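# Dispense exactly one dowel into the black tray

## Task

Rotate the knob on the dispenser so that precisely one dowel falls into the black tray, with every dowel left either inside the dispenser or in the tray; then release everything and move the arms away, since a result that stays correct only because the robot is holding it does not count.

## Robot and tools

ROBOT. Two arms, left_arm and right_arm, face each other across a table. left_arm's base is on the +y side. The names do not refer to sides of any camera image. Each arm has six joints in this column order: waist, shoulder, elbow, wrist pitch, wrist yaw, wrist roll, plus a gripper.

FRAME. All printed poses share one scene frame with its origin at the table centre and +z up. The table surface is at z = +0.020 m. Positions are in metres, orientations are quaternions written w,x,y,z, and velocities are in m/s and rad/s. The printed end_effector_position is the point between the finger pads, about 3 to 4 cm behind the fingertips. It can be somewhat wrong, especially when the arm is stretched far out. The fingers point along the gripper's +x axis and close along its y axis.

TOOL execute_actions, argument actions (a list holding zero or one item) and optional pictures (true or false; pictures are sent by default).
- Empty list, {"actions": []}: nothing is commanded; the current state comes back.
- Motion, {"actions": [{"rows": [[...]], "steps": N}]}: N is 1 to 15 control steps of 1/30 s each, default 15. Up to 15 rows; each row is used for one step, and the final row repeats if there are fewer rows than steps.
- Wait, {"actions": [{"steps": N}]} with N up to 300: no new command; it returns once N steps have passed since the previous result, and your reply time counts toward those steps.
A refused call sends nothing to the robot.

ROW LAYOUT. Each row is a single list of 14 numbers, all within [-1, 1], covering both arms even when only one moves: left_arm's six joint values then its gripper opening, followed by right_arm's six joint values then its opening.
Joint values are offsets, not poses. They are measured from that arm's joint angles printed in the most recent result that lists them; before any such result in the scene, and for a second or later call within one reply, they are measured from where the arm is when the action begins. They are not relative to the previous row. So a row of zeros pulls the arm back to those reference angles; it is not a pause. Scale: 1.0 equals 0.9615 rad for waist, shoulder and elbow, 1.713 rad for wrist pitch, 1.767 rad for wrist yaw, 1.728 rad for wrist roll.
Joint ranges (rad): waist -3.054 to 3.054, shoulder 0.000 to 3.142, elbow 0.000 to 2.356, wrist pitch -1.571 to 1.571, wrist yaw -1.571 to 1.571, wrist roll -3.142 to 3.142. A call that would push a joint more than 0.010 rad beyond its range is refused. True limits may differ by up to 0.010 rad from these; a target past the true limit is clipped there, and a "joint sent to its limit" line may appear, possibly referring to an earlier, still-running action. No such line does not prove there is room left.
The opening value is absolute, not an offset: +1 is fully open, empty fingers touch at about -0.80, and values down to -1 close no further. A full close takes at least about 0.5 s.

MOTION LIMITS. Each joint's target is held within a fixed lead of its measured angle every step (0.211 rad for waist, shoulder, elbow; 0.213 wrist pitch; 0.267 wrist yaw; 0.228 wrist roll), and targets are scaled back if they would place the gripper over 70 mm from where it is. Large moves therefore take several calls or a wait. Friction may leave a joint short of its target, or stop a small move entirely, more so at long reach; check the reported joint angles after moving.
Between calls the arms keep heading to the last row's target until they have all nearly stopped or a step is HELD; then only a new action makes them move further.

RESULT LINES. The state line gives each arm's pose and velocities. Joint positions and Joint velocities list, per arm, the six joints (rad, rad/s) and then the finger pad gap (m, m/s; 0.088 m is fully open). grip_measured is the measured opening on the same scale as the commanded opening; readings may be off by about 1 mm, consistently per gripper. To keep hold of something, command an opening well under grip_measured; a lower number squeezes harder, up to about 34 N per pad. Closing fast can squeeze harder and sometimes forces the fingers open. "joint command not followed" means a clearance check altered or blocked joint targets on some steps; the rest of the row still ran. HELD marks steps where your row was wholly or partly not sent. MOTOR HOT appears from 50 °C; at 95 °C an OVER-TEMPERATURE FAULT holds the arm, and if it does not cool within 30 to 60 s the arm loses power and goes limp. Holding loads warms motors, even while you think.

TOOL zoom_image: camera (cam_high, cam_low, cam_left_wrist, cam_right_wrist) and region [x0, y0, x1, y1] in pixels of that camera's latest full image, origin top-left, at most 504 by 504. All four cameras are 504x504.

TOOL finished_scene: scene, the number of the scene you are ending. This is final; its result reports success and gives the next task. Replying without any tool call ends everything.

AVOID. Do not drop dowels outside the dispenser or tray, or let anything leave the table. Do not let the arms or their mounts hit or press on each other. Keep contact forces gentle: if a joint's contact torque reaches its load limit (N m: waist 18.2, shoulder 22.5, elbow 22.4, wrist pitch 5.92, wrist yaw 5.9, wrist roll 5.54, counting a held object's weight) that arm halts for 10 s and drops the rest of the call. Occasional brief tugs on held parts or pushes on loose objects may occur. The simulation runs while you reply, so be concise; smooth, economical motion is preferred. Before finishing, open the grippers and move the arms clear of the knob and dowels.

Each tool is called after "Call:" as name([rows], argument=value, ...), one row to a line, values as JSON.

## Session

Call:
execute_actions(actions=[])

Scene clock: 0.00 s of 5400.00 s.
left_arm: end_effector_position=(-0.3069, +0.1708, +0.3582) grip_measured=+0.854 end_effector_quat_wxyz=(+0.598, +0.185, -0.256, -0.737) end_effector_velocity=(+0.003, -0.000, -0.007) end_effector_angular_velocity=(+0.028, +0.002, +0.008) | right_arm: end_effector_position=(-0.0966, -0.0560, +0.1763) grip_measured=+0.829 end_effector_quat_wxyz=(+0.870, -0.157, +0.048, +0.465) end_effector_velocity=(+0.000, +0.001, +0.000) end_effector_angular_velocity=(-0.009, -0.003, +0.004)
Joint positions: left_arm=[-0.     0.856  0.654  0.246  0.004  0.004  0.081] | right_arm=[0.73  1.939 1.023 0.481 0.813 0.442 0.08 ]
Joint velocities: left_arm=[-0.002 -0.002 -0.007 -0.022  0.007 -0.007  0.   ] | right_arm=[-0.002 -0.002  0.002 -0.007 -0.007 -0.007 -0.   ]
Heat: left arm: hottest wrist pitch 30 °C (+0.0 °C/min); right arm: hottest wrist pitch 30 °C (+0.0 °C/min).

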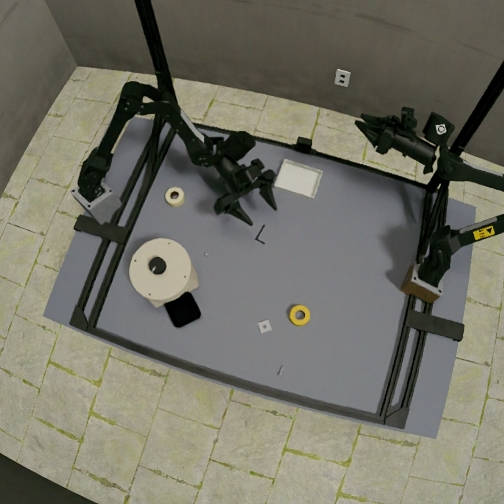

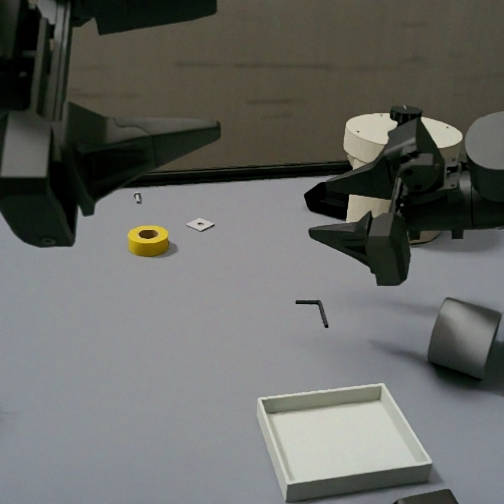

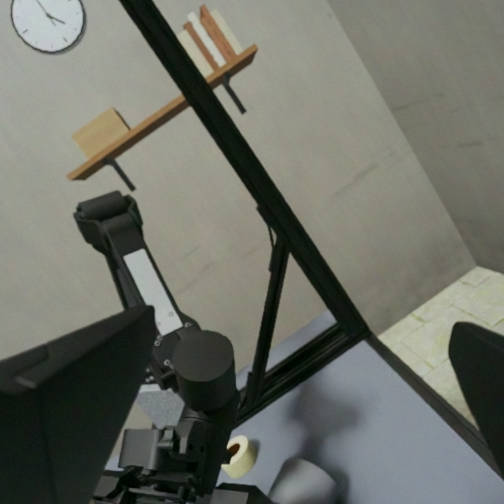

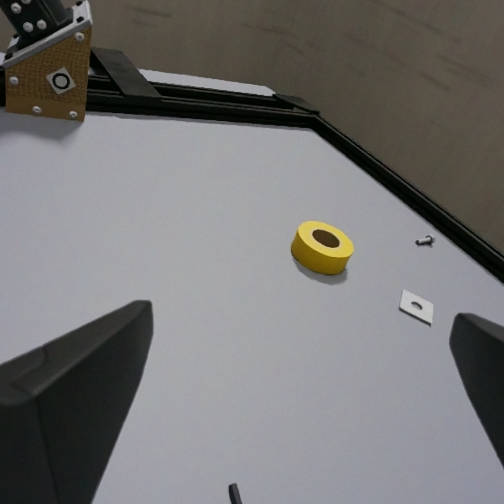

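Call:
zoom_image(camera="cam_high", region=[60, 170, 240, 350])

Call:
zoom_image(camera="cam_low", region=[290, 80, 504, 294])

Region (60, 170, 240, 350) of cam_high's 504x504 image, scaled by 2.800, with more detail than that image has.

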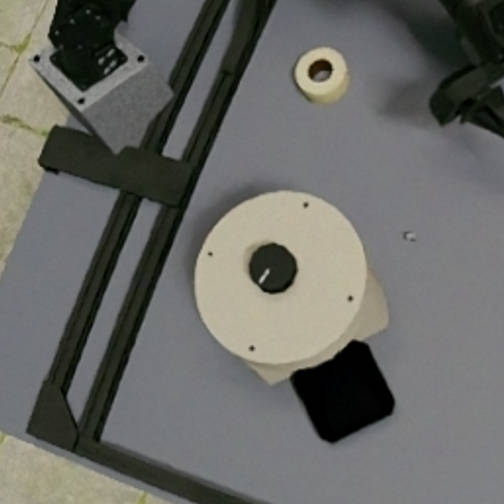

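Region (290, 80, 504, 294) of cam_low's 504x504 image, scaled by 2.355, with more detail than that image has.

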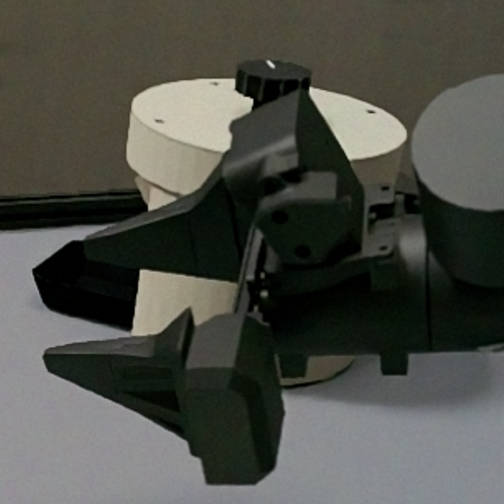

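Call:
execute_actions([
  {"rows":[[0,0,0,0,0,0,0.85,-0.3,-0.25,0.6,-0.6,-0.647,-0.25,1]],"steps":15},
], pictures=false)

Call:
execute_actions([
  {"steps":30},
])

Scene clock: 24.87 s of 5400.00 s.
left_arm: end_effector_position=(-0.3069, +0.1708, +0.3582) grip_measured=+0.850 end_effector_quat_wxyz=(+0.598, +0.185, -0.256, -0.737) end_effector_velocity=(+0.000, +0.001, -0.001) end_effector_angular_velocity=(+0.006, +0.006, -0.003) | right_arm: end_effector_position=(-0.0959, +0.0089, +0.3312) grip_measured=+0.988 end_effector_quat_wxyz=(+0.765, -0.247, +0.031, +0.594) end_effector_velocity=(-0.226, +0.074, +0.311) end_effector_angular_velocity=(-0.457, +0.246, +1.350)
Joint positions: left_arm=[-0.     0.856  0.654  0.246  0.004  0.004  0.081] | right_arm=[0.469 1.745 1.408 0.026 0.261 0.077 0.087]
Joint velocities: left_arm=[ 0.002 -0.007 -0.002 -0.007  0.007 -0.007  0.   ] | right_arm=[-0.237 -0.217  1.204 -1.297 -1.619 -0.476  0.001]
Heat: left arm: hottest wrist pitch 33 °C (+7.2 °C/min); right arm: hottest shoulder 33 °C (+7.2 °C/min).
Steps of this call (steps 1 to 90: nothing new was sent; then 21.37 s passed at rest; steps 91 to 105: all 15 steps of this action). Readings (joint positions):
91: left_arm=[-0.000 0.856 0.654 0.246 0.004 0.004] | right_arm=[0.723 1.929 1.033 0.454 0.786 0.423]
92: left_arm=[-0.000 0.856 0.654 0.246 0.004 0.004] | right_arm=[0.709 1.920 1.045 0.428 0.756 0.399]
94: left_arm=[-0.000 0.856 0.654 0.246 0.004 0.004] | right_arm=[0.669 1.893 1.078 0.385 0.702 0.354]
98: left_arm=[-0.000 0.856 0.654 0.246 0.004 0.004] | right_arm=[0.577 1.823 1.170 0.288 0.582 0.251]
105: the state above

Scene clock: 25.87 s of 5400.00 s.
left_arm: end_effector_position=(-0.3069, +0.1708, +0.3582) grip_measured=+0.850 end_effector_quat_wxyz=(+0.598, +0.185, -0.256, -0.737) end_effector_velocity=(+0.002, +0.000, -0.001) end_effector_angular_velocity=(+0.001, -0.007, +0.009) | right_arm: end_effector_position=(-0.1636, -0.0463, +0.3100) grip_measured=+0.992 end_effector_quat_wxyz=(+0.554, -0.349, +0.226, +0.721) end_effector_velocity=(+0.003, -0.002, -0.002) end_effector_angular_velocity=(-0.008, -0.011, -0.005)
Joint positions: left_arm=[-0.     0.856  0.654  0.246  0.004  0.004  0.081] | right_arm=[ 0.445  1.701  1.587 -0.544 -0.326  0.015  0.088]
Joint velocities: left_arm=[-0.002 -0.002 -0.002 -0.007 -0.007  0.007 -0.   ] | right_arm=[-0.002 -0.002 -0.007 -0.007  0.007 -0.007 -0.   ]
Heat: left arm: hottest wrist pitch 33 °C (+7.0 °C/min); right arm: hottest shoulder 33 °C (+7.0 °C/min).
Steps of this call (steps 1 to 30: the robot went on to your last target). Readings (joint positions):
1: left_arm=[-0.000 0.856 0.654 0.246 0.004 0.004] | right_arm=[0.462 1.738 1.449 -0.021 0.203 0.063]
2: left_arm=[-0.000 0.856 0.654 0.246 0.004 0.004] | right_arm=[0.456 1.731 1.484 -0.065 0.143 0.052]
4: left_arm=[-0.000 0.856 0.654 0.246 0.004 0.004] | right_arm=[0.451 1.715 1.535 -0.155 0.026 0.037]
8: left_arm=[-0.000 0.856 0.654 0.246 0.004 0.004] | right_arm=[0.449 1.700 1.578 -0.342 -0.189 0.023]
30: the state above

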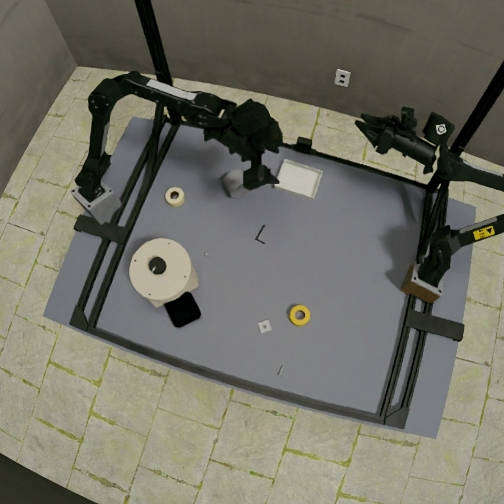

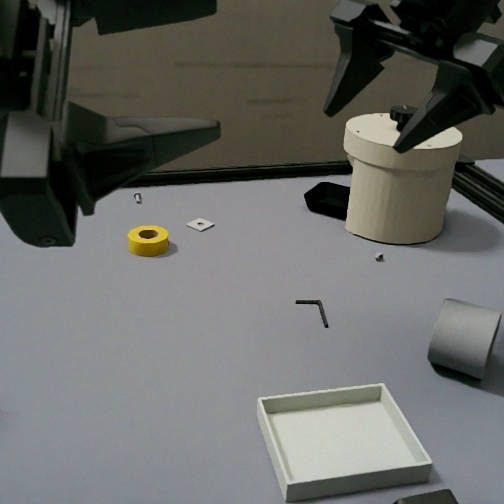

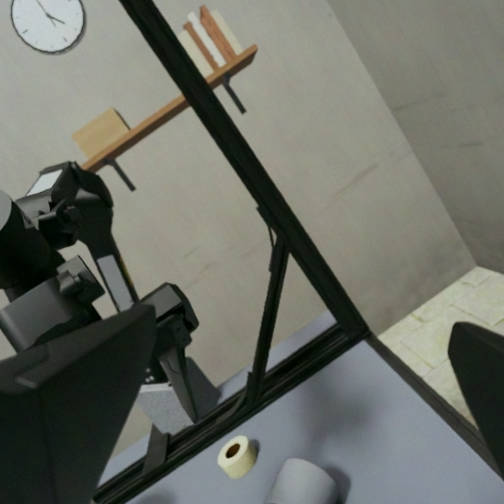

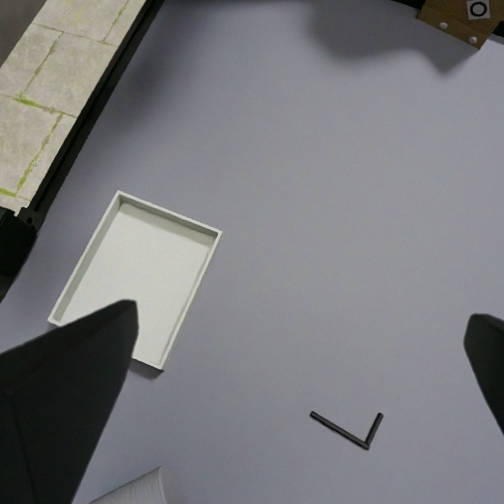

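Call:
execute_actions([
  {"rows":[[0,0,0,0,0,0,0.85,-0.95,0,0,-0.5,0,0,1]],"steps":15},
], pictures=false)

Call:
execute_actions([
  {"steps":30},
])

Scene clock: 34.23 s of 5400.00 s.
left_arm: end_effector_position=(-0.3070, +0.1708, +0.3584) grip_measured=+0.850 end_effector_quat_wxyz=(+0.598, +0.185, -0.256, -0.737) end_effector_velocity=(+0.002, +0.000, -0.001) end_effector_angular_velocity=(+0.005, +0.007, +0.008) | right_arm: end_effector_position=(+0.0418, -0.1544, +0.3234) grip_measured=+0.992 end_effector_quat_wxyz=(+0.682, -0.335, +0.454, +0.465) end_effector_velocity=(+0.336, -0.361, +0.065) end_effector_angular_velocity=(-0.630, +0.339, -1.539)
Joint positions: left_arm=[-0.     0.856  0.655  0.246  0.004  0.004  0.081] | right_arm=[-0.064  1.701  1.589 -1.087 -0.331  0.015  0.088]
Joint velocities: left_arm=[-0.002 -0.002 -0.002 -0.007 -0.007 -0.007 -0.   ] | right_arm=[-1.194 -0.002 -0.002 -1.194  0.007  0.007 -0.   ]
Heat: left arm: hottest wrist pitch 33 °C (+5.3 °C/min); right arm: hottest shoulder 34 °C (+7.0 °C/min).
Steps of this call (steps 1 to 15: the robot went on to your last target; steps 16 to 90: nothing new was sent; then 4.87 s passed at rest; steps 91 to 105: all 15 steps of this action). Readings (joint positions):
91: left_arm=[-0.000 0.856 0.654 0.246 0.004 0.004] | right_arm=[0.436 1.701 1.588 -0.571 -0.333 0.014]
92: left_arm=[-0.000 0.856 0.654 0.246 0.004 0.004] | right_arm=[0.414 1.701 1.589 -0.610 -0.334 0.015]
94: left_arm=[-0.000 0.856 0.654 0.246 0.004 0.004] | right_arm=[0.350 1.701 1.589 -0.677 -0.334 0.015]
98: left_arm=[-0.000 0.856 0.654 0.246 0.004 0.004] | right_arm=[0.201 1.701 1.589 -0.820 -0.331 0.015]
105: the state above

Scene clock: 35.23 s of 5400.00 s.
left_arm: end_effector_position=(-0.3070, +0.1708, +0.3584) grip_measured=+0.850 end_effector_quat_wxyz=(+0.598, +0.185, -0.256, -0.737) end_effector_velocity=(-0.001, +0.001, -0.001) end_effector_angular_velocity=(+0.004, +0.007, +0.001) | right_arm: end_effector_position=(+0.1235, -0.2728, +0.3522) grip_measured=+0.992 end_effector_quat_wxyz=(+0.723, -0.225, +0.587, +0.286) end_effector_velocity=(-0.001, -0.001, -0.001) end_effector_angular_velocity=(-0.002, +0.012, +0.003)
Joint positions: left_arm=[-0.     0.856  0.655  0.246  0.004  0.004  0.081] | right_arm=[-0.465  1.701  1.589 -1.399 -0.326  0.014  0.088]
Joint velocities: left_arm=[-0.007 -0.002  0.002 -0.007 -0.007 -0.007  0.   ] | right_arm=[-0.002  0.002 -0.002 -0.007 -0.007 -0.007 -0.   ]
Heat: left arm: hottest wrist pitch 34 °C (+6.8 °C/min); right arm: hottest shoulder 34 °C (+6.8 °C/min).
Steps of this call (steps 1 to 30: the robot went on to your last target). Readings (joint positions):
1: left_arm=[-0.000 0.856 0.655 0.246 0.004 0.004] | right_arm=[-0.104 1.701 1.589 -1.127 -0.331 0.015]
2: left_arm=[-0.000 0.856 0.655 0.246 0.004 0.004] | right_arm=[-0.145 1.701 1.589 -1.169 -0.331 0.015]
4: left_arm=[-0.000 0.856 0.655 0.246 0.004 0.004] | right_arm=[-0.230 1.701 1.589 -1.252 -0.330 0.015]
8: left_arm=[-0.000 0.856 0.655 0.246 0.004 0.004] | right_arm=[-0.393 1.701 1.589 -1.345 -0.326 0.014]
30: the state above

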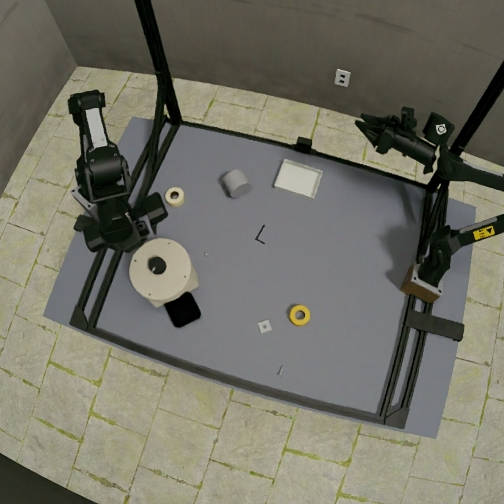

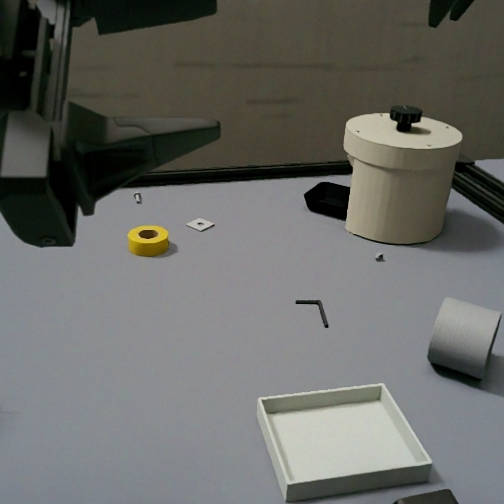

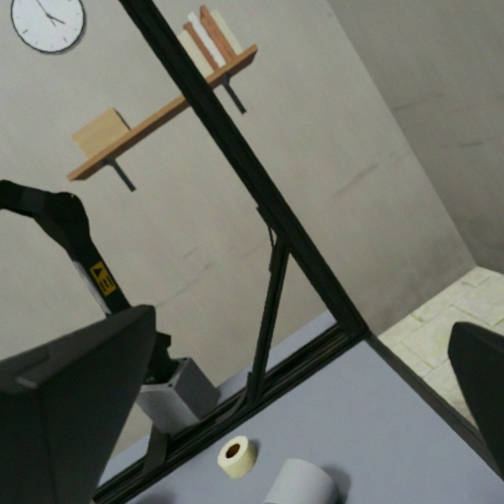

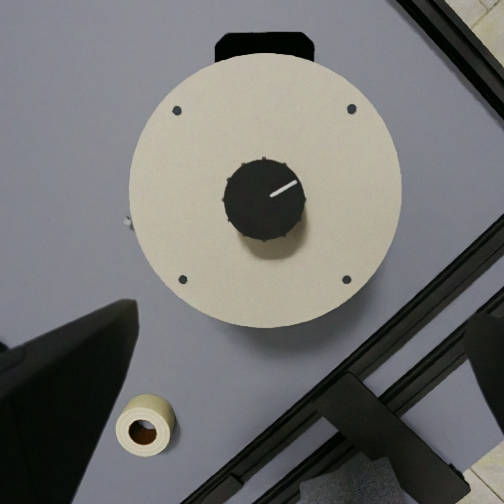

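Call:
execute_actions([
  {"rows":[[0,0,0,0,0,0,0.85,0.02,0.08,0.05,0,0,0,1],[0,0,0,0,0,0,0.85,0.04,0.16,0.08,0,0,0,1],[0,0,0,0,0,0,0.85,0.073,0.297,0.125,-0.014,0.004,0,1]],"steps":15},
], pictures=false)

Call:
execute_actions([
  {"steps":15},
])

Scene clock: 49.63 s of 5400.00 s.
left_arm: end_effector_position=(-0.3070, +0.1708, +0.3584) grip_measured=+0.850 end_effector_quat_wxyz=(+0.598, +0.185, -0.256, -0.737) end_effector_velocity=(+0.005, -0.001, -0.003) end_effector_angular_velocity=(+0.008, +0.007, +0.029) | right_arm: end_effector_position=(+0.1485, -0.2459, +0.2935) grip_measured=+0.992 end_effector_quat_wxyz=(+0.662, -0.255, +0.655, +0.260) end_effector_velocity=(+0.003, +0.017, +0.024) end_effector_angular_velocity=(+0.066, -0.037, +0.014)
Joint positions: left_arm=[-0.     0.856  0.655  0.246  0.004  0.004  0.081] | right_arm=[-0.398  1.972  1.693 -1.421 -0.323  0.014  0.088]
Joint velocities: left_arm=[-0.002 -0.002 -0.002 -0.022 -0.022 -0.007 -0.   ] | right_arm=[-0.002  0.002  0.1   -0.022 -0.022  0.007  0.   ]
Heat: left arm: hottest wrist pitch 34 °C (+4.8 °C/min); right arm: hottest shoulder 34 °C (+4.8 °C/min).
Steps of this call (steps 1 to 15: the robot went on to your last target; steps 16 to 90: nothing new was sent; then 10.90 s passed at rest; steps 91 to 105: all 15 steps of this action). Readings (joint positions):
91: left_arm=[-0.000 0.856 0.655 0.246 0.004 0.004] | right_arm=[-0.464 1.709 1.593 -1.403 -0.326 0.014]
92: left_arm=[-0.000 0.856 0.655 0.246 0.004 0.004] | right_arm=[-0.461 1.728 1.606 -1.407 -0.326 0.014]
94: left_arm=[-0.000 0.856 0.655 0.246 0.004 0.004] | right_arm=[-0.441 1.799 1.652 -1.408 -0.326 0.014]
98: left_arm=[-0.000 0.856 0.655 0.246 0.004 0.004] | right_arm=[-0.405 1.932 1.677 -1.416 -0.325 0.014]
105: the state above

Scene clock: 50.13 s of 5400.00 s.
left_arm: end_effector_position=(-0.3070, +0.1708, +0.3584) grip_measured=+0.850 end_effector_quat_wxyz=(+0.598, +0.185, -0.256, -0.737) end_effector_velocity=(+0.001, +0.000, -0.001) end_effector_angular_velocity=(+0.000, +0.023, +0.002) | right_arm: end_effector_position=(+0.1487, -0.2451, +0.2932) grip_measured=+0.992 end_effector_quat_wxyz=(+0.661, -0.256, +0.655, +0.260) end_effector_velocity=(-0.002, -0.001, +0.000) end_effector_angular_velocity=(+0.001, +0.010, +0.003)
Joint positions: left_arm=[-0.     0.856  0.655  0.246  0.004  0.004  0.081] | right_arm=[-0.397  1.975  1.697 -1.422 -0.323  0.014  0.088]
Joint velocities: left_arm=[-0.002 -0.002 -0.007  0.007 -0.007 -0.022 -0.   ] | right_arm=[-0.002 -0.002 -0.002 -0.007 -0.007 -0.007 -0.   ]
Heat: left arm: hottest wrist pitch 35 °C (+6.0 °C/min); right arm: hottest shoulder 34 °C (+4.8 °C/min).
Steps of this call (steps 1 to 15: the robot went on to your last target). Readings (joint positions):
1: left_arm=[-0.000 0.856 0.655 0.246 0.004 0.004] | right_arm=[-0.398 1.972 1.696 -1.421 -0.323 0.014]
2: left_arm=[-0.000 0.856 0.655 0.246 0.004 0.004] | right_arm=[-0.398 1.972 1.697 -1.421 -0.323 0.014]
4: left_arm=[-0.000 0.856 0.655 0.246 0.004 0.004] | right_arm=[-0.398 1.973 1.697 -1.422 -0.323 0.014]
8: left_arm=[-0.000 0.856 0.655 0.246 0.004 0.004] | right_arm=[-0.397 1.974 1.697 -1.422 -0.323 0.014]
15: the state above
All arms were judged still, so your last target was given up. Only a new action makes them travel on or press farther. Fingers that are still opening or closing keep moving.

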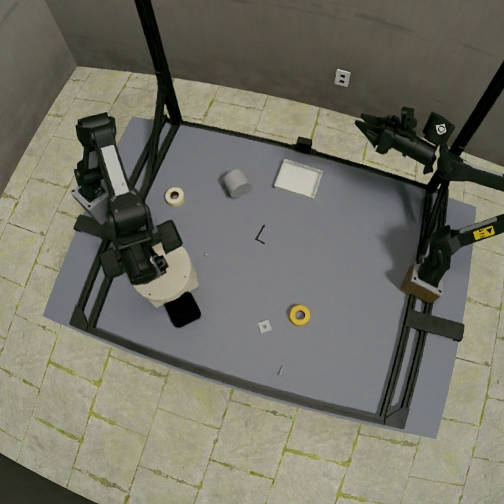

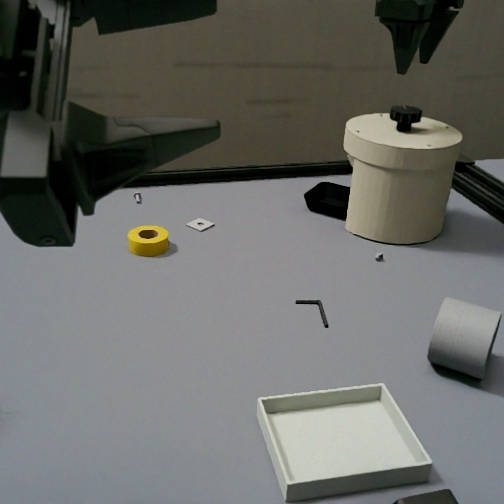

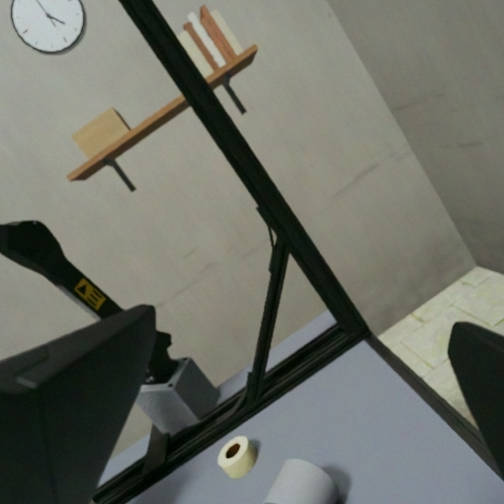

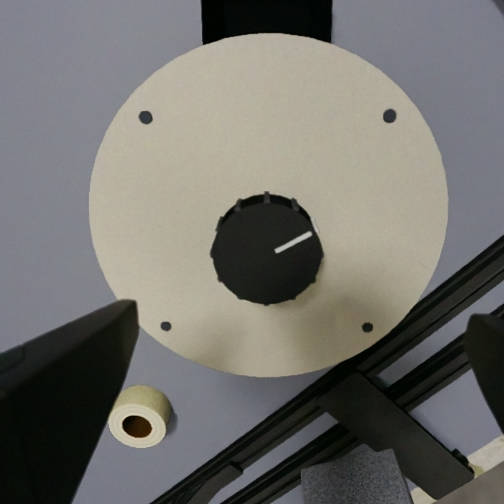

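Call:
execute_actions([
  {"rows":[[0,0,0,0,0,0,0.85,0.02,0.005,-0.04,0.03,0,0,1],[0,0,0,0,0,0,0.85,0.04,0.01,-0.08,0.06,0,0,1],[0,0,0,0,0,0,0.85,0.061,0.022,-0.14,0.092,-0.002,0,1]],"steps":15},
], pictures=false)

Call:
execute_actions([
  {"steps":10},
])

Scene clock: 56.63 s of 5400.00 s.
left_arm: end_effector_position=(-0.3070, +0.1708, +0.3584) grip_measured=+0.850 end_effector_quat_wxyz=(+0.598, +0.185, -0.256, -0.737) end_effector_velocity=(-0.003, +0.002, +0.008) end_effector_angular_velocity=(-0.032, -0.001, -0.011) | right_arm: end_effector_position=(+0.1475, -0.2358, +0.2530) grip_measured=+0.992 end_effector_quat_wxyz=(+0.654, -0.278, +0.647, +0.277) end_effector_velocity=(-0.004, -0.006, -0.010) end_effector_angular_velocity=(-0.018, +0.026, +0.014)
Joint positions: left_arm=[-0.     0.856  0.655  0.246  0.004  0.004  0.081] | right_arm=[-0.34   1.992  1.578 -1.27  -0.323  0.014  0.088]
Joint velocities: left_arm=[ 0.002 -0.007  0.002  0.022 -0.007  0.007 -0.   ] | right_arm=[ 0.002  0.002 -0.037  0.007 -0.007 -0.022 -0.   ]
Heat: left arm: hottest wrist pitch 35 °C (+5.3 °C/min); right arm: hottest shoulder 34 °C (+4.2 °C/min).
Steps of this call (steps 1 to 90: nothing new was sent; then 3.00 s passed at rest; steps 91 to 105: all 15 steps of this action). Readings (joint positions):
91: left_arm=[-0.000 0.856 0.655 0.246 0.004 0.004] | right_arm=[-0.396 1.976 1.695 -1.415 -0.323 0.014]
92: left_arm=[-0.000 0.856 0.655 0.246 0.004 0.004] | right_arm=[-0.392 1.976 1.687 -1.393 -0.323 0.014]
94: left_arm=[-0.000 0.856 0.655 0.246 0.004 0.004] | right_arm=[-0.376 1.976 1.652 -1.338 -0.323 0.014]
98: left_arm=[-0.000 0.856 0.655 0.246 0.004 0.004] | right_arm=[-0.345 1.989 1.594 -1.294 -0.323 0.014]
105: the state above

Scene clock: 56.97 s of 5400.00 s.
left_arm: end_effector_position=(-0.3070, +0.1708, +0.3584) grip_measured=+0.850 end_effector_quat_wxyz=(+0.598, +0.185, -0.256, -0.737) end_effector_velocity=(+0.000, +0.001, +0.000) end_effector_angular_velocity=(-0.010, -0.005, -0.000) | right_arm: end_effector_position=(+0.1477, -0.2361, +0.2520) grip_measured=+0.992 end_effector_quat_wxyz=(+0.653, -0.278, +0.648, +0.277) end_effector_velocity=(-0.002, -0.002, -0.001) end_effector_angular_velocity=(-0.003, +0.013, +0.001)
Joint positions: left_arm=[-0.     0.856  0.655  0.246  0.004  0.004  0.081] | right_arm=[-0.34   1.992  1.574 -1.266 -0.323  0.014  0.088]
Joint velocities: left_arm=[-0.002 -0.007 -0.007  0.007 -0.007  0.007 -0.   ] | right_arm=[-0.002 -0.002 -0.007 -0.007 -0.007 -0.007  0.   ]
Heat: left arm: hottest wrist pitch 35 °C (+5.3 °C/min); right arm: hottest shoulder 34 °C (+4.2 °C/min).
Steps of this call (steps 1 to 10: the robot went on to your last target). Readings (joint positions):
1: left_arm=[-0.000 0.856 0.655 0.246 0.004 0.004] | right_arm=[-0.340 1.992 1.577 -1.269 -0.323 0.014]
2: left_arm=[-0.000 0.856 0.655 0.246 0.004 0.004] | right_arm=[-0.340 1.992 1.576 -1.269 -0.323 0.014]
4: left_arm=[-0.000 0.856 0.655 0.246 0.004 0.004] | right_arm=[-0.340 1.992 1.574 -1.267 -0.323 0.014]
8: left_arm=[-0.000 0.856 0.655 0.246 0.004 0.004] | right_arm=[-0.340 1.992 1.574 -1.266 -0.323 0.014]
10: the state above

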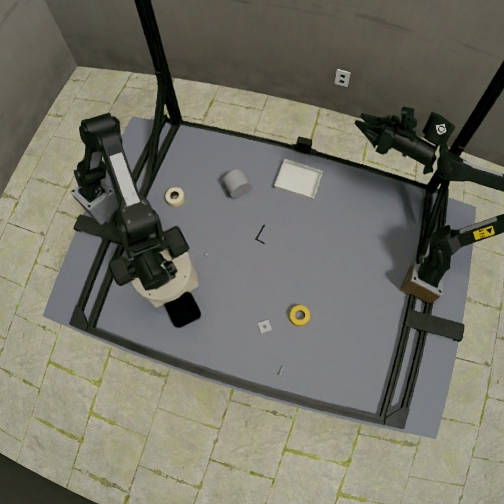

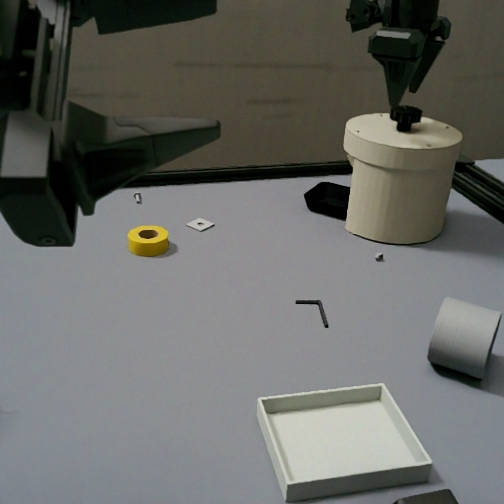

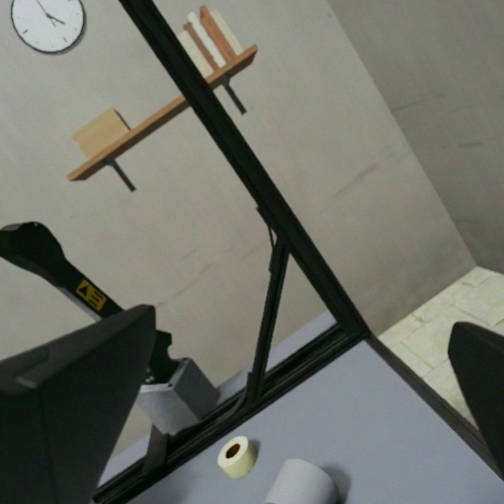

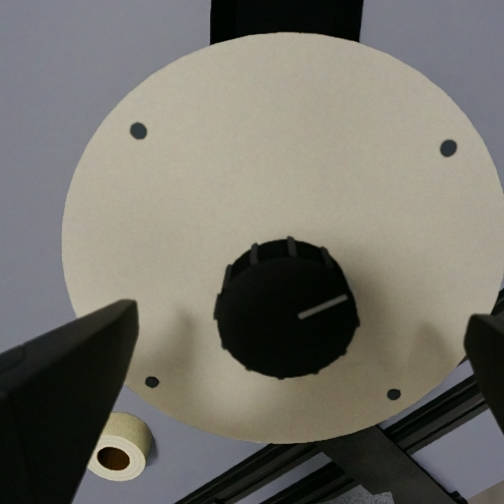

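Call:
zoom_image(camera="cam_low", region=[340, 50, 470, 180])

Region (340, 50, 470, 180) of cam_low's 504x504 image, scaled by 3.877, with more detail than that image has.

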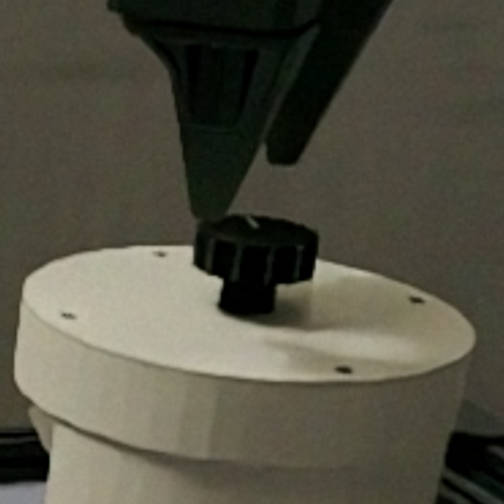

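Call:
execute_actions([
  {"rows":[[0,0,0,0,0,0,0.85,0.01,0,-0.03,0.015,0,0,1],[0,0,0,0,0,0,0.85,0.015,0,-0.06,0.03,0,0,1],[0,0,0,0,0,0,0.85,0.02,0,-0.09,0.045,0,0,1],[0,0,0,0,0,0,0.85,0.03,0,-0.131,0.07,-0.005,0,1]],"steps":15},
], pictures=false)

Call:
execute_actions([
  {"steps":10},
])

Call:
zoom_image(camera="cam_low", region=[340, 50, 470, 180])

Scene clock: 68.83 s of 5400.00 s.
left_arm: end_effector_position=(-0.3070, +0.1708, +0.3584) grip_measured=+0.850 end_effector_quat_wxyz=(+0.598, +0.185, -0.256, -0.737) end_effector_velocity=(+0.001, +0.000, +0.002) end_effector_angular_velocity=(-0.019, -0.003, +0.012) | right_arm: end_effector_position=(+0.1450, -0.2387, +0.2226) grip_measured=+0.992 end_effector_quat_wxyz=(+0.648, -0.287, +0.646, +0.285) end_effector_velocity=(-0.002, -0.006, -0.009) end_effector_angular_velocity=(-0.006, +0.016, -0.001)
Joint positions: left_arm=[-0.     0.856  0.655  0.246  0.004  0.004  0.081] | right_arm=[-0.314  1.992  1.463 -1.152 -0.327  0.014  0.088]
Joint velocities: left_arm=[-0.002 -0.002 -0.002  0.007 -0.022  0.007 -0.001] | right_arm=[-0.002 -0.002 -0.042  0.022 -0.007 -0.007 -0.   ]
Heat: left arm: hottest wrist pitch 35 °C (+4.0 °C/min); right arm: hottest shoulder 34 °C (+3.0 °C/min).
Steps of this call (steps 1 to 15: the robot went on to your last target; steps 16 to 90: nothing new was sent; then 8.37 s passed at rest; steps 91 to 105: all 15 steps of this action). Readings (joint positions):
91: left_arm=[-0.000 0.856 0.655 0.246 0.004 0.004] | right_arm=[-0.340 1.992 1.570 -1.261 -0.323 0.014]
92: left_arm=[-0.000 0.856 0.655 0.246 0.004 0.004] | right_arm=[-0.339 1.992 1.563 -1.249 -0.323 0.014]
94: left_arm=[-0.000 0.856 0.655 0.246 0.004 0.004] | right_arm=[-0.333 1.992 1.535 -1.215 -0.323 0.014]
98: left_arm=[-0.000 0.856 0.655 0.246 0.004 0.004] | right_arm=[-0.318 1.992 1.477 -1.175 -0.325 0.014]
105: the state above

Scene clock: 69.17 s of 5400.00 s.
left_arm: end_effector_position=(-0.3070, +0.1708, +0.3584) grip_measured=+0.850 end_effector_quat_wxyz=(+0.598, +0.185, -0.256, -0.737) end_effector_velocity=(+0.003, -0.000, -0.000) end_effector_angular_velocity=(-0.007, -0.005, +0.020) | right_arm: end_effector_position=(+0.1450, -0.2390, +0.2217) grip_measured=+0.992 end_effector_quat_wxyz=(+0.648, -0.286, +0.646, +0.285) end_effector_velocity=(-0.001, -0.003, -0.000) end_effector_angular_velocity=(-0.001, +0.012, -0.018)
Joint positions: left_arm=[-0.     0.856  0.655  0.246  0.004  0.004  0.081] | right_arm=[-0.314  1.992  1.459 -1.148 -0.327  0.014  0.088]
Joint velocities: left_arm=[-0.002 -0.002 -0.002 -0.007 -0.022  0.007 -0.   ] | right_arm=[-0.007 -0.002 -0.007 -0.007 -0.007  0.007  0.   ]
Heat: left arm: hottest wrist pitch 35 °C (+4.1 °C/min); right arm: hottest shoulder 34 °C (+3.0 °C/min).
Steps of this call (steps 1 to 10: the robot went on to your last target). Readings (joint positions):
1: left_arm=[-0.000 0.856 0.655 0.246 0.004 0.004] | right_arm=[-0.314 1.992 1.462 -1.151 -0.327 0.014]
2: left_arm=[-0.000 0.856 0.655 0.246 0.004 0.004] | right_arm=[-0.314 1.992 1.461 -1.150 -0.327 0.014]
4: left_arm=[-0.000 0.856 0.655 0.246 0.004 0.004] | right_arm=[-0.314 1.992 1.460 -1.150 -0.327 0.014]
8: left_arm=[-0.000 0.856 0.655 0.246 0.004 0.004] | right_arm=[-0.314 1.992 1.459 -1.148 -0.327 0.014]
10: the state above

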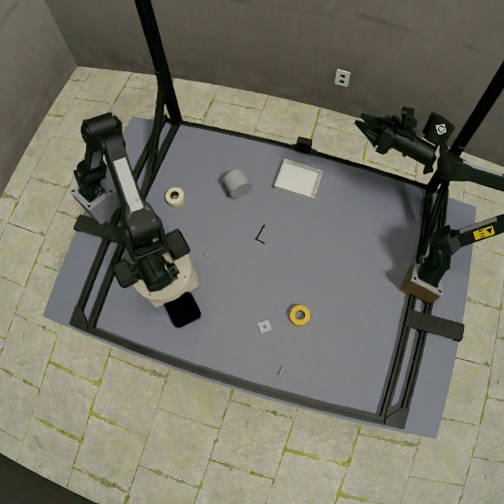

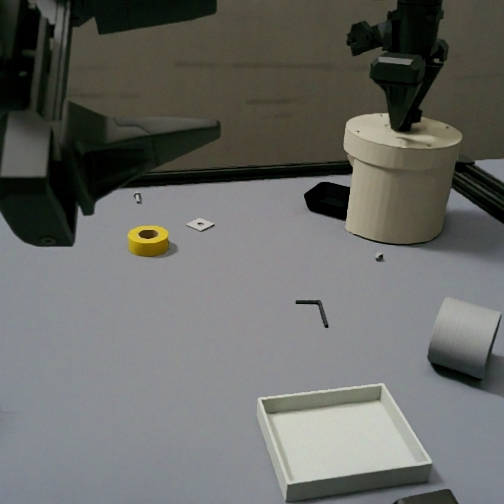

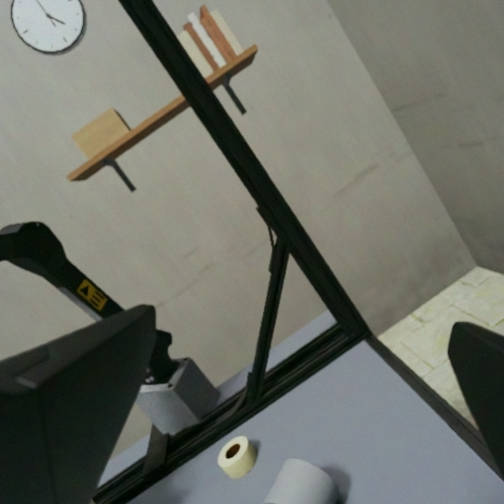

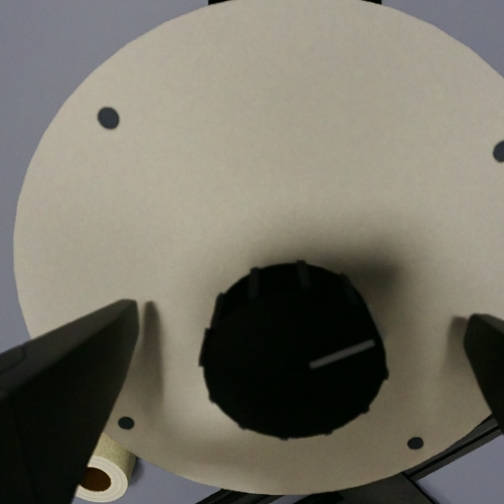

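Region (340, 50, 470, 180) of cam_low's 504x504 image, scaled by 3.877, with more detail than that image has.

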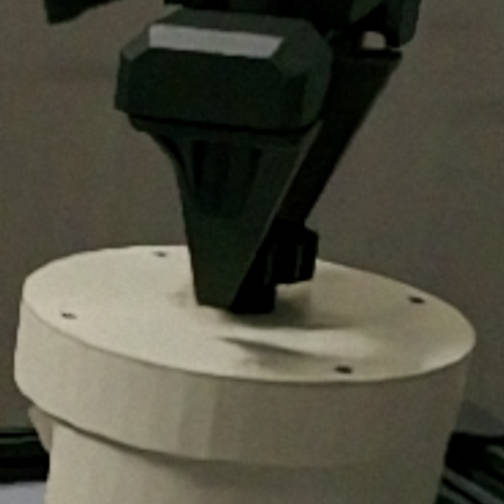

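Call:
execute_actions([
  {"rows":[[0,0,0,0,0,0,0.85,0.007,0,0,0,0,0,0.8],[0,0,0,0,0,0,0.85,0.007,0,0,0,0,0,0.6],[0,0,0,0,0,0,0.85,0.007,0,0,0,0,0,0.45],[0,0,0,0,0,0,0.85,0.007,0,0,0,0,0,0.3],[0,0,0,0,0,0,0.85,0.007,0,0,0,0,0,0.25],[0,0,0,0,0,0,0.85,0.007,0,0,0,0,0,0.2],[0,0,0,0,0,0,0.85,0.007,0,0,0,0,0,0.15],[0,0,0,0,0,0,0.85,0.007,0,0,0,0,0,0.1],[0,0,0,0,0,0,0.85,0.007,0,0,0,0,0,0.06],[0,0,0,0,0,0,0.85,0.007,0,0,0,0,0,0.02],[0,0,0,0,0,0,0.85,0.007,0,0,0,0,0,-0.02],[0,0,0,0,0,0,0.85,0.007,0,0,0,0,0,-0.06],[0,0,0,0,0,0,0.85,0.007,0,0,0,0,0,-0.1],[0,0,0,0,0,0,0.85,0.007,0,0,0,0,0,-0.15],[0,0,0,0,0,0,0.85,0.007,0,0,0,0,0,-0.2]],"steps":15},
], pictures=false)

Call:
execute_actions([
  {"steps":10},
])

Scene clock: 76.10 s of 5400.00 s.
left_arm: end_effector_position=(-0.3071, +0.1708, +0.3585) grip_measured=+0.850 end_effector_quat_wxyz=(+0.598, +0.185, -0.256, -0.737) end_effector_velocity=(+0.001, -0.001, -0.004) end_effector_angular_velocity=(+0.011, +0.006, +0.007) | right_arm: end_effector_position=(+0.1424, -0.2372, +0.2207) grip_measured=+0.105 end_effector_quat_wxyz=(+0.645, -0.288, +0.646, +0.289) end_effector_velocity=(-0.002, -0.003, -0.002) end_effector_angular_velocity=(-0.007, +0.016, -0.001)
Joint positions: left_arm=[-0.     0.856  0.655  0.246  0.004  0.004  0.081] | right_arm=[-0.307  1.992  1.459 -1.147 -0.333  0.013  0.044]
Joint velocities: left_arm=[-0.007  0.002 -0.002 -0.007 -0.007 -0.007 -0.   ] | right_arm=[-0.002  0.002 -0.007 -0.007 -0.007 -0.007  0.   ]
Heat: left arm: hottest wrist pitch 36 °C (+4.1 °C/min); right arm: hottest shoulder 35 °C (+3.0 °C/min).
Steps of this call (steps 1 to 15: the robot went on to your last target; steps 16 to 90: nothing new was sent; then 3.43 s passed at rest; steps 91 to 105: all 15 steps of this action). Readings (joint positions):
91: left_arm=[-0.000 0.856 0.655 0.246 0.004 0.004] | right_arm=[-0.314 1.992 1.459 -1.148 -0.327 0.014]
92: left_arm=[-0.000 0.856 0.655 0.246 0.004 0.004] | right_arm=[-0.313 1.992 1.459 -1.148 -0.327 0.014]
94: left_arm=[-0.000 0.856 0.655 0.246 0.004 0.004] | right_arm=[-0.311 1.992 1.459 -1.148 -0.327 0.014]
98: left_arm=[-0.000 0.856 0.655 0.246 0.004 0.004] | right_arm=[-0.310 1.992 1.459 -1.148 -0.327 0.014]
105: the state above

Scene clock: 76.43 s of 5400.00 s.
left_arm: end_effector_position=(-0.3071, +0.1708, +0.3585) grip_measured=+0.850 end_effector_quat_wxyz=(+0.598, +0.185, -0.256, -0.737) end_effector_velocity=(+0.005, -0.001, -0.003) end_effector_angular_velocity=(+0.013, +0.005, +0.021) | right_arm: end_effector_position=(+0.1424, -0.2372, +0.2207) grip_measured=+0.105 end_effector_quat_wxyz=(+0.645, -0.288, +0.646, +0.289) end_effector_velocity=(-0.002, -0.001, -0.000) end_effector_angular_velocity=(+0.008, +0.023, -0.018)
Joint positions: left_arm=[-0.     0.856  0.655  0.246  0.004  0.004  0.081] | right_arm=[-0.307  1.992  1.459 -1.147 -0.333  0.013  0.044]
Joint velocities: left_arm=[ 0.002 -0.002 -0.002 -0.022 -0.007 -0.007 -0.   ] | right_arm=[-0.007  0.002 -0.002 -0.007 -0.022  0.007 -0.   ]
Heat: left arm: hottest wrist pitch 36 °C (+4.0 °C/min); right arm: hottest shoulder 35 °C (+3.0 °C/min).
Steps of this call (steps 1 to 10: the robot went on to your last target). Readings (joint positions):
1: left_arm=[-0.000 0.856 0.655 0.246 0.004 0.004] | right_arm=[-0.307 1.992 1.459 -1.147 -0.333 0.013]
2: left_arm=[-0.000 0.856 0.655 0.246 0.004 0.004] | right_arm=[-0.307 1.992 1.459 -1.147 -0.333 0.013]
4: left_arm=[-0.000 0.856 0.655 0.246 0.004 0.004] | right_arm=[-0.307 1.992 1.459 -1.147 -0.333 0.013]
8: left_arm=[-0.000 0.856 0.655 0.246 0.004 0.004] | right_arm=[-0.307 1.992 1.459 -1.147 -0.333 0.013]
10: the state above

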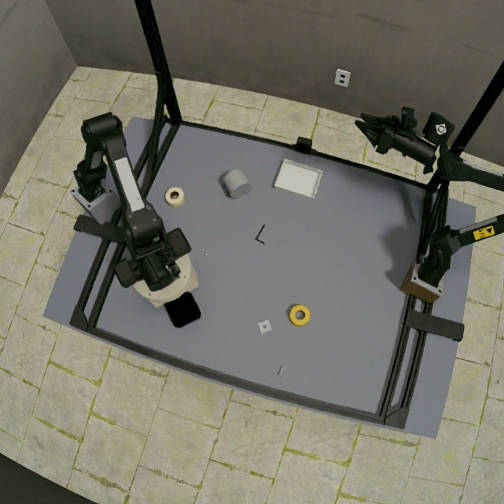

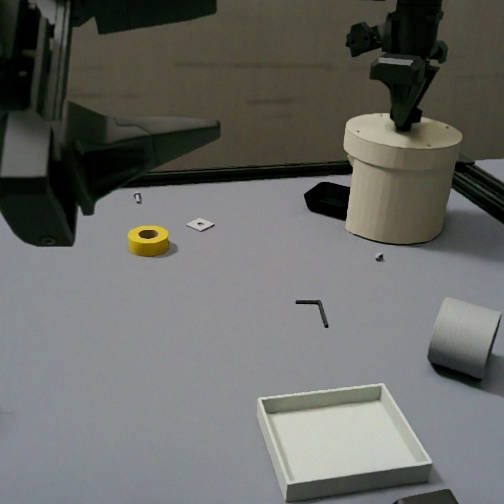

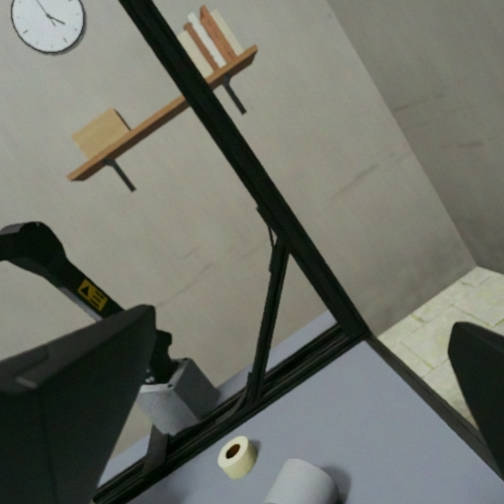

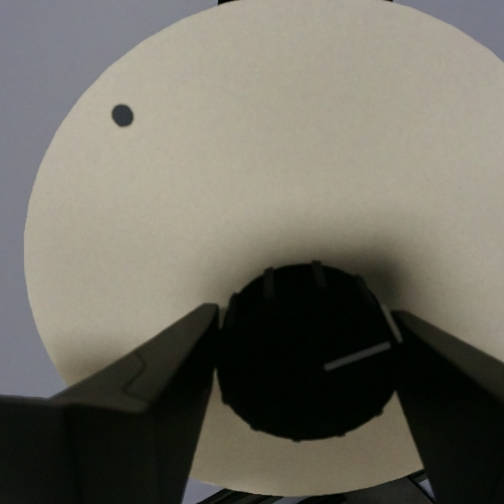

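Call:
execute_actions([
  {"rows":[[0,0,0,0,0,0,0.85,0,0,0,0,0,-0.03,-0.2],[0,0,0,0,0,0,0.85,0,0,0,0,0,-0.06,-0.2],[0,0,0,0,0,0,0.85,0,0,0,0,0,-0.09,-0.2],[0,0,0,0,0,0,0.85,0,0,0,0,0,-0.12,-0.2]],"steps":15},
], pictures=false)

Call:
execute_actions([
  {"steps":20},
])

Call:
zoom_image(camera="cam_high", region=[130, 250, 230, 350])

Scene clock: 83.70 s of 5400.00 s.
left_arm: end_effector_position=(-0.3071, +0.1708, +0.3585) grip_measured=+0.850 end_effector_quat_wxyz=(+0.598, +0.185, -0.256, -0.737) end_effector_velocity=(+0.003, -0.000, -0.004) end_effector_angular_velocity=(+0.019, +0.019, +0.016) | right_arm: end_effector_position=(+0.1418, -0.2370, +0.2202) grip_measured=+0.105 end_effector_quat_wxyz=(+0.614, -0.352, +0.615, +0.348) end_effector_velocity=(-0.003, -0.000, -0.001) end_effector_angular_velocity=(+0.006, +0.024, +0.089)
Joint positions: left_arm=[-0.     0.856  0.655  0.246  0.004  0.004  0.081] | right_arm=[-0.303  1.992  1.459 -1.147 -0.328 -0.18   0.044]
Joint velocities: left_arm=[-0.002 -0.002 -0.002 -0.022 -0.007 -0.022 -0.   ] | right_arm=[-0.002  0.002 -0.002 -0.007 -0.022 -0.095 -0.   ]
Heat: left arm: hottest wrist pitch 36 °C (+3.0 °C/min); right arm: hottest shoulder 35 °C (+2.0 °C/min).
Steps of this call (steps 1 to 15: the robot went on to your last target; steps 16 to 90: nothing new was sent; then 3.77 s passed at rest; steps 91 to 105: all 15 steps of this action). Readings (joint positions):
91: left_arm=[-0.000 0.856 0.655 0.246 0.004 0.004] | right_arm=[-0.307 1.992 1.459 -1.147 -0.333 0.010]
92: left_arm=[-0.000 0.856 0.655 0.246 0.004 0.004] | right_arm=[-0.307 1.992 1.459 -1.147 -0.333 -0.008]
94: left_arm=[-0.000 0.856 0.655 0.246 0.004 0.004] | right_arm=[-0.305 1.992 1.459 -1.147 -0.331 -0.068]
98: left_arm=[-0.000 0.856 0.655 0.246 0.004 0.004] | right_arm=[-0.303 1.992 1.459 -1.147 -0.329 -0.144]
105: the state above

Scene clock: 84.37 s of 5400.00 s.
left_arm: end_effector_position=(-0.3071, +0.1708, +0.3585) grip_measured=+0.850 end_effector_quat_wxyz=(+0.598, +0.185, -0.256, -0.737) end_effector_velocity=(+0.003, -0.000, -0.001) end_effector_angular_velocity=(-0.001, -0.007, +0.012) | right_arm: end_effector_position=(+0.1418, -0.2370, +0.2202) grip_measured=+0.105 end_effector_quat_wxyz=(+0.613, -0.354, +0.613, +0.351) end_effector_velocity=(-0.002, -0.005, +0.000) end_effector_angular_velocity=(-0.020, +0.008, +0.013)
Joint positions: left_arm=[-0.     0.856  0.655  0.246  0.004  0.004  0.081] | right_arm=[-0.303  1.992  1.459 -1.147 -0.328 -0.187  0.044]
Joint velocities: left_arm=[ 0.002 -0.002 -0.002 -0.007 -0.007  0.007 -0.   ] | right_arm=[-0.002 -0.002 -0.002 -0.022  0.007 -0.022 -0.   ]
Heat: left arm: hottest wrist pitch 36 °C (+3.0 °C/min); right arm: hottest shoulder 35 °C (+2.0 °C/min).
Steps of this call (steps 1 to 15: the robot went on to your last target; steps 16 to 20: nothing new was sent). Readings (joint positions):
1: left_arm=[-0.000 0.856 0.655 0.246 0.004 0.004] | right_arm=[-0.303 1.992 1.459 -1.147 -0.328 -0.181]
2: left_arm=[-0.000 0.856 0.655 0.246 0.004 0.004] | right_arm=[-0.303 1.992 1.459 -1.147 -0.328 -0.182]
4: left_arm=[-0.000 0.856 0.655 0.246 0.004 0.004] | right_arm=[-0.303 1.992 1.459 -1.147 -0.328 -0.184]
8: left_arm=[-0.000 0.856 0.655 0.246 0.004 0.004] | right_arm=[-0.303 1.992 1.459 -1.147 -0.328 -0.186]
20: the state above
All arms were judged still, so your last target was given up. Only a new action makes them travel on or press farther. Fingers that are still opening or closing keep moving.

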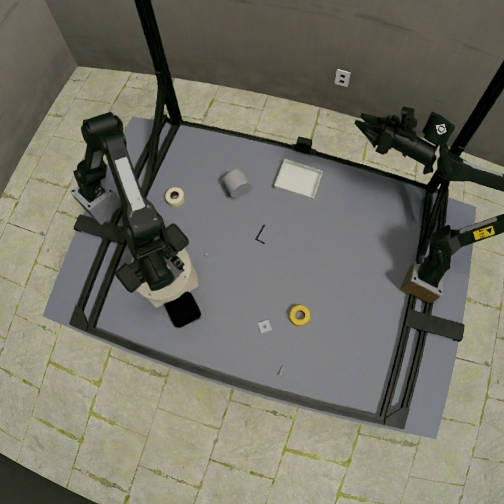

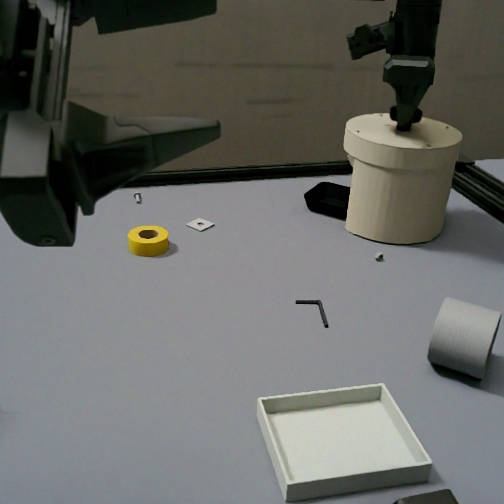

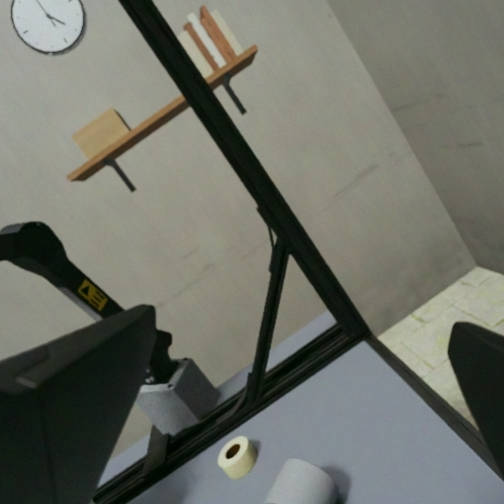

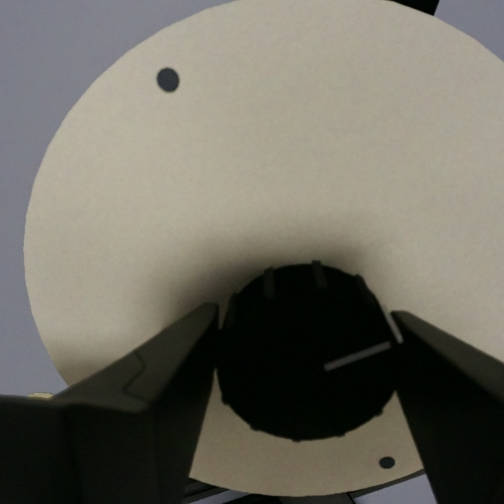

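Region (130, 250, 230, 350) of cam_high's 504x504 image, scaled by 5.040, with more detail than that image has.

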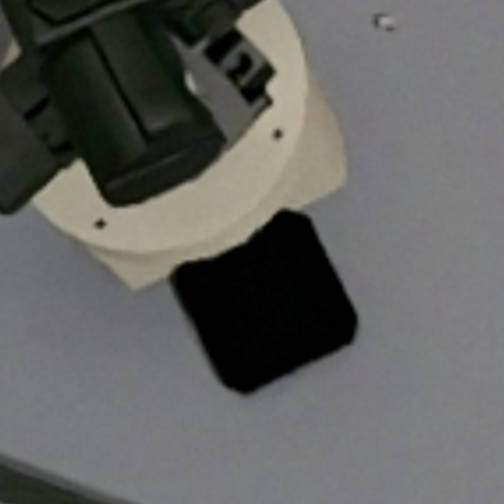

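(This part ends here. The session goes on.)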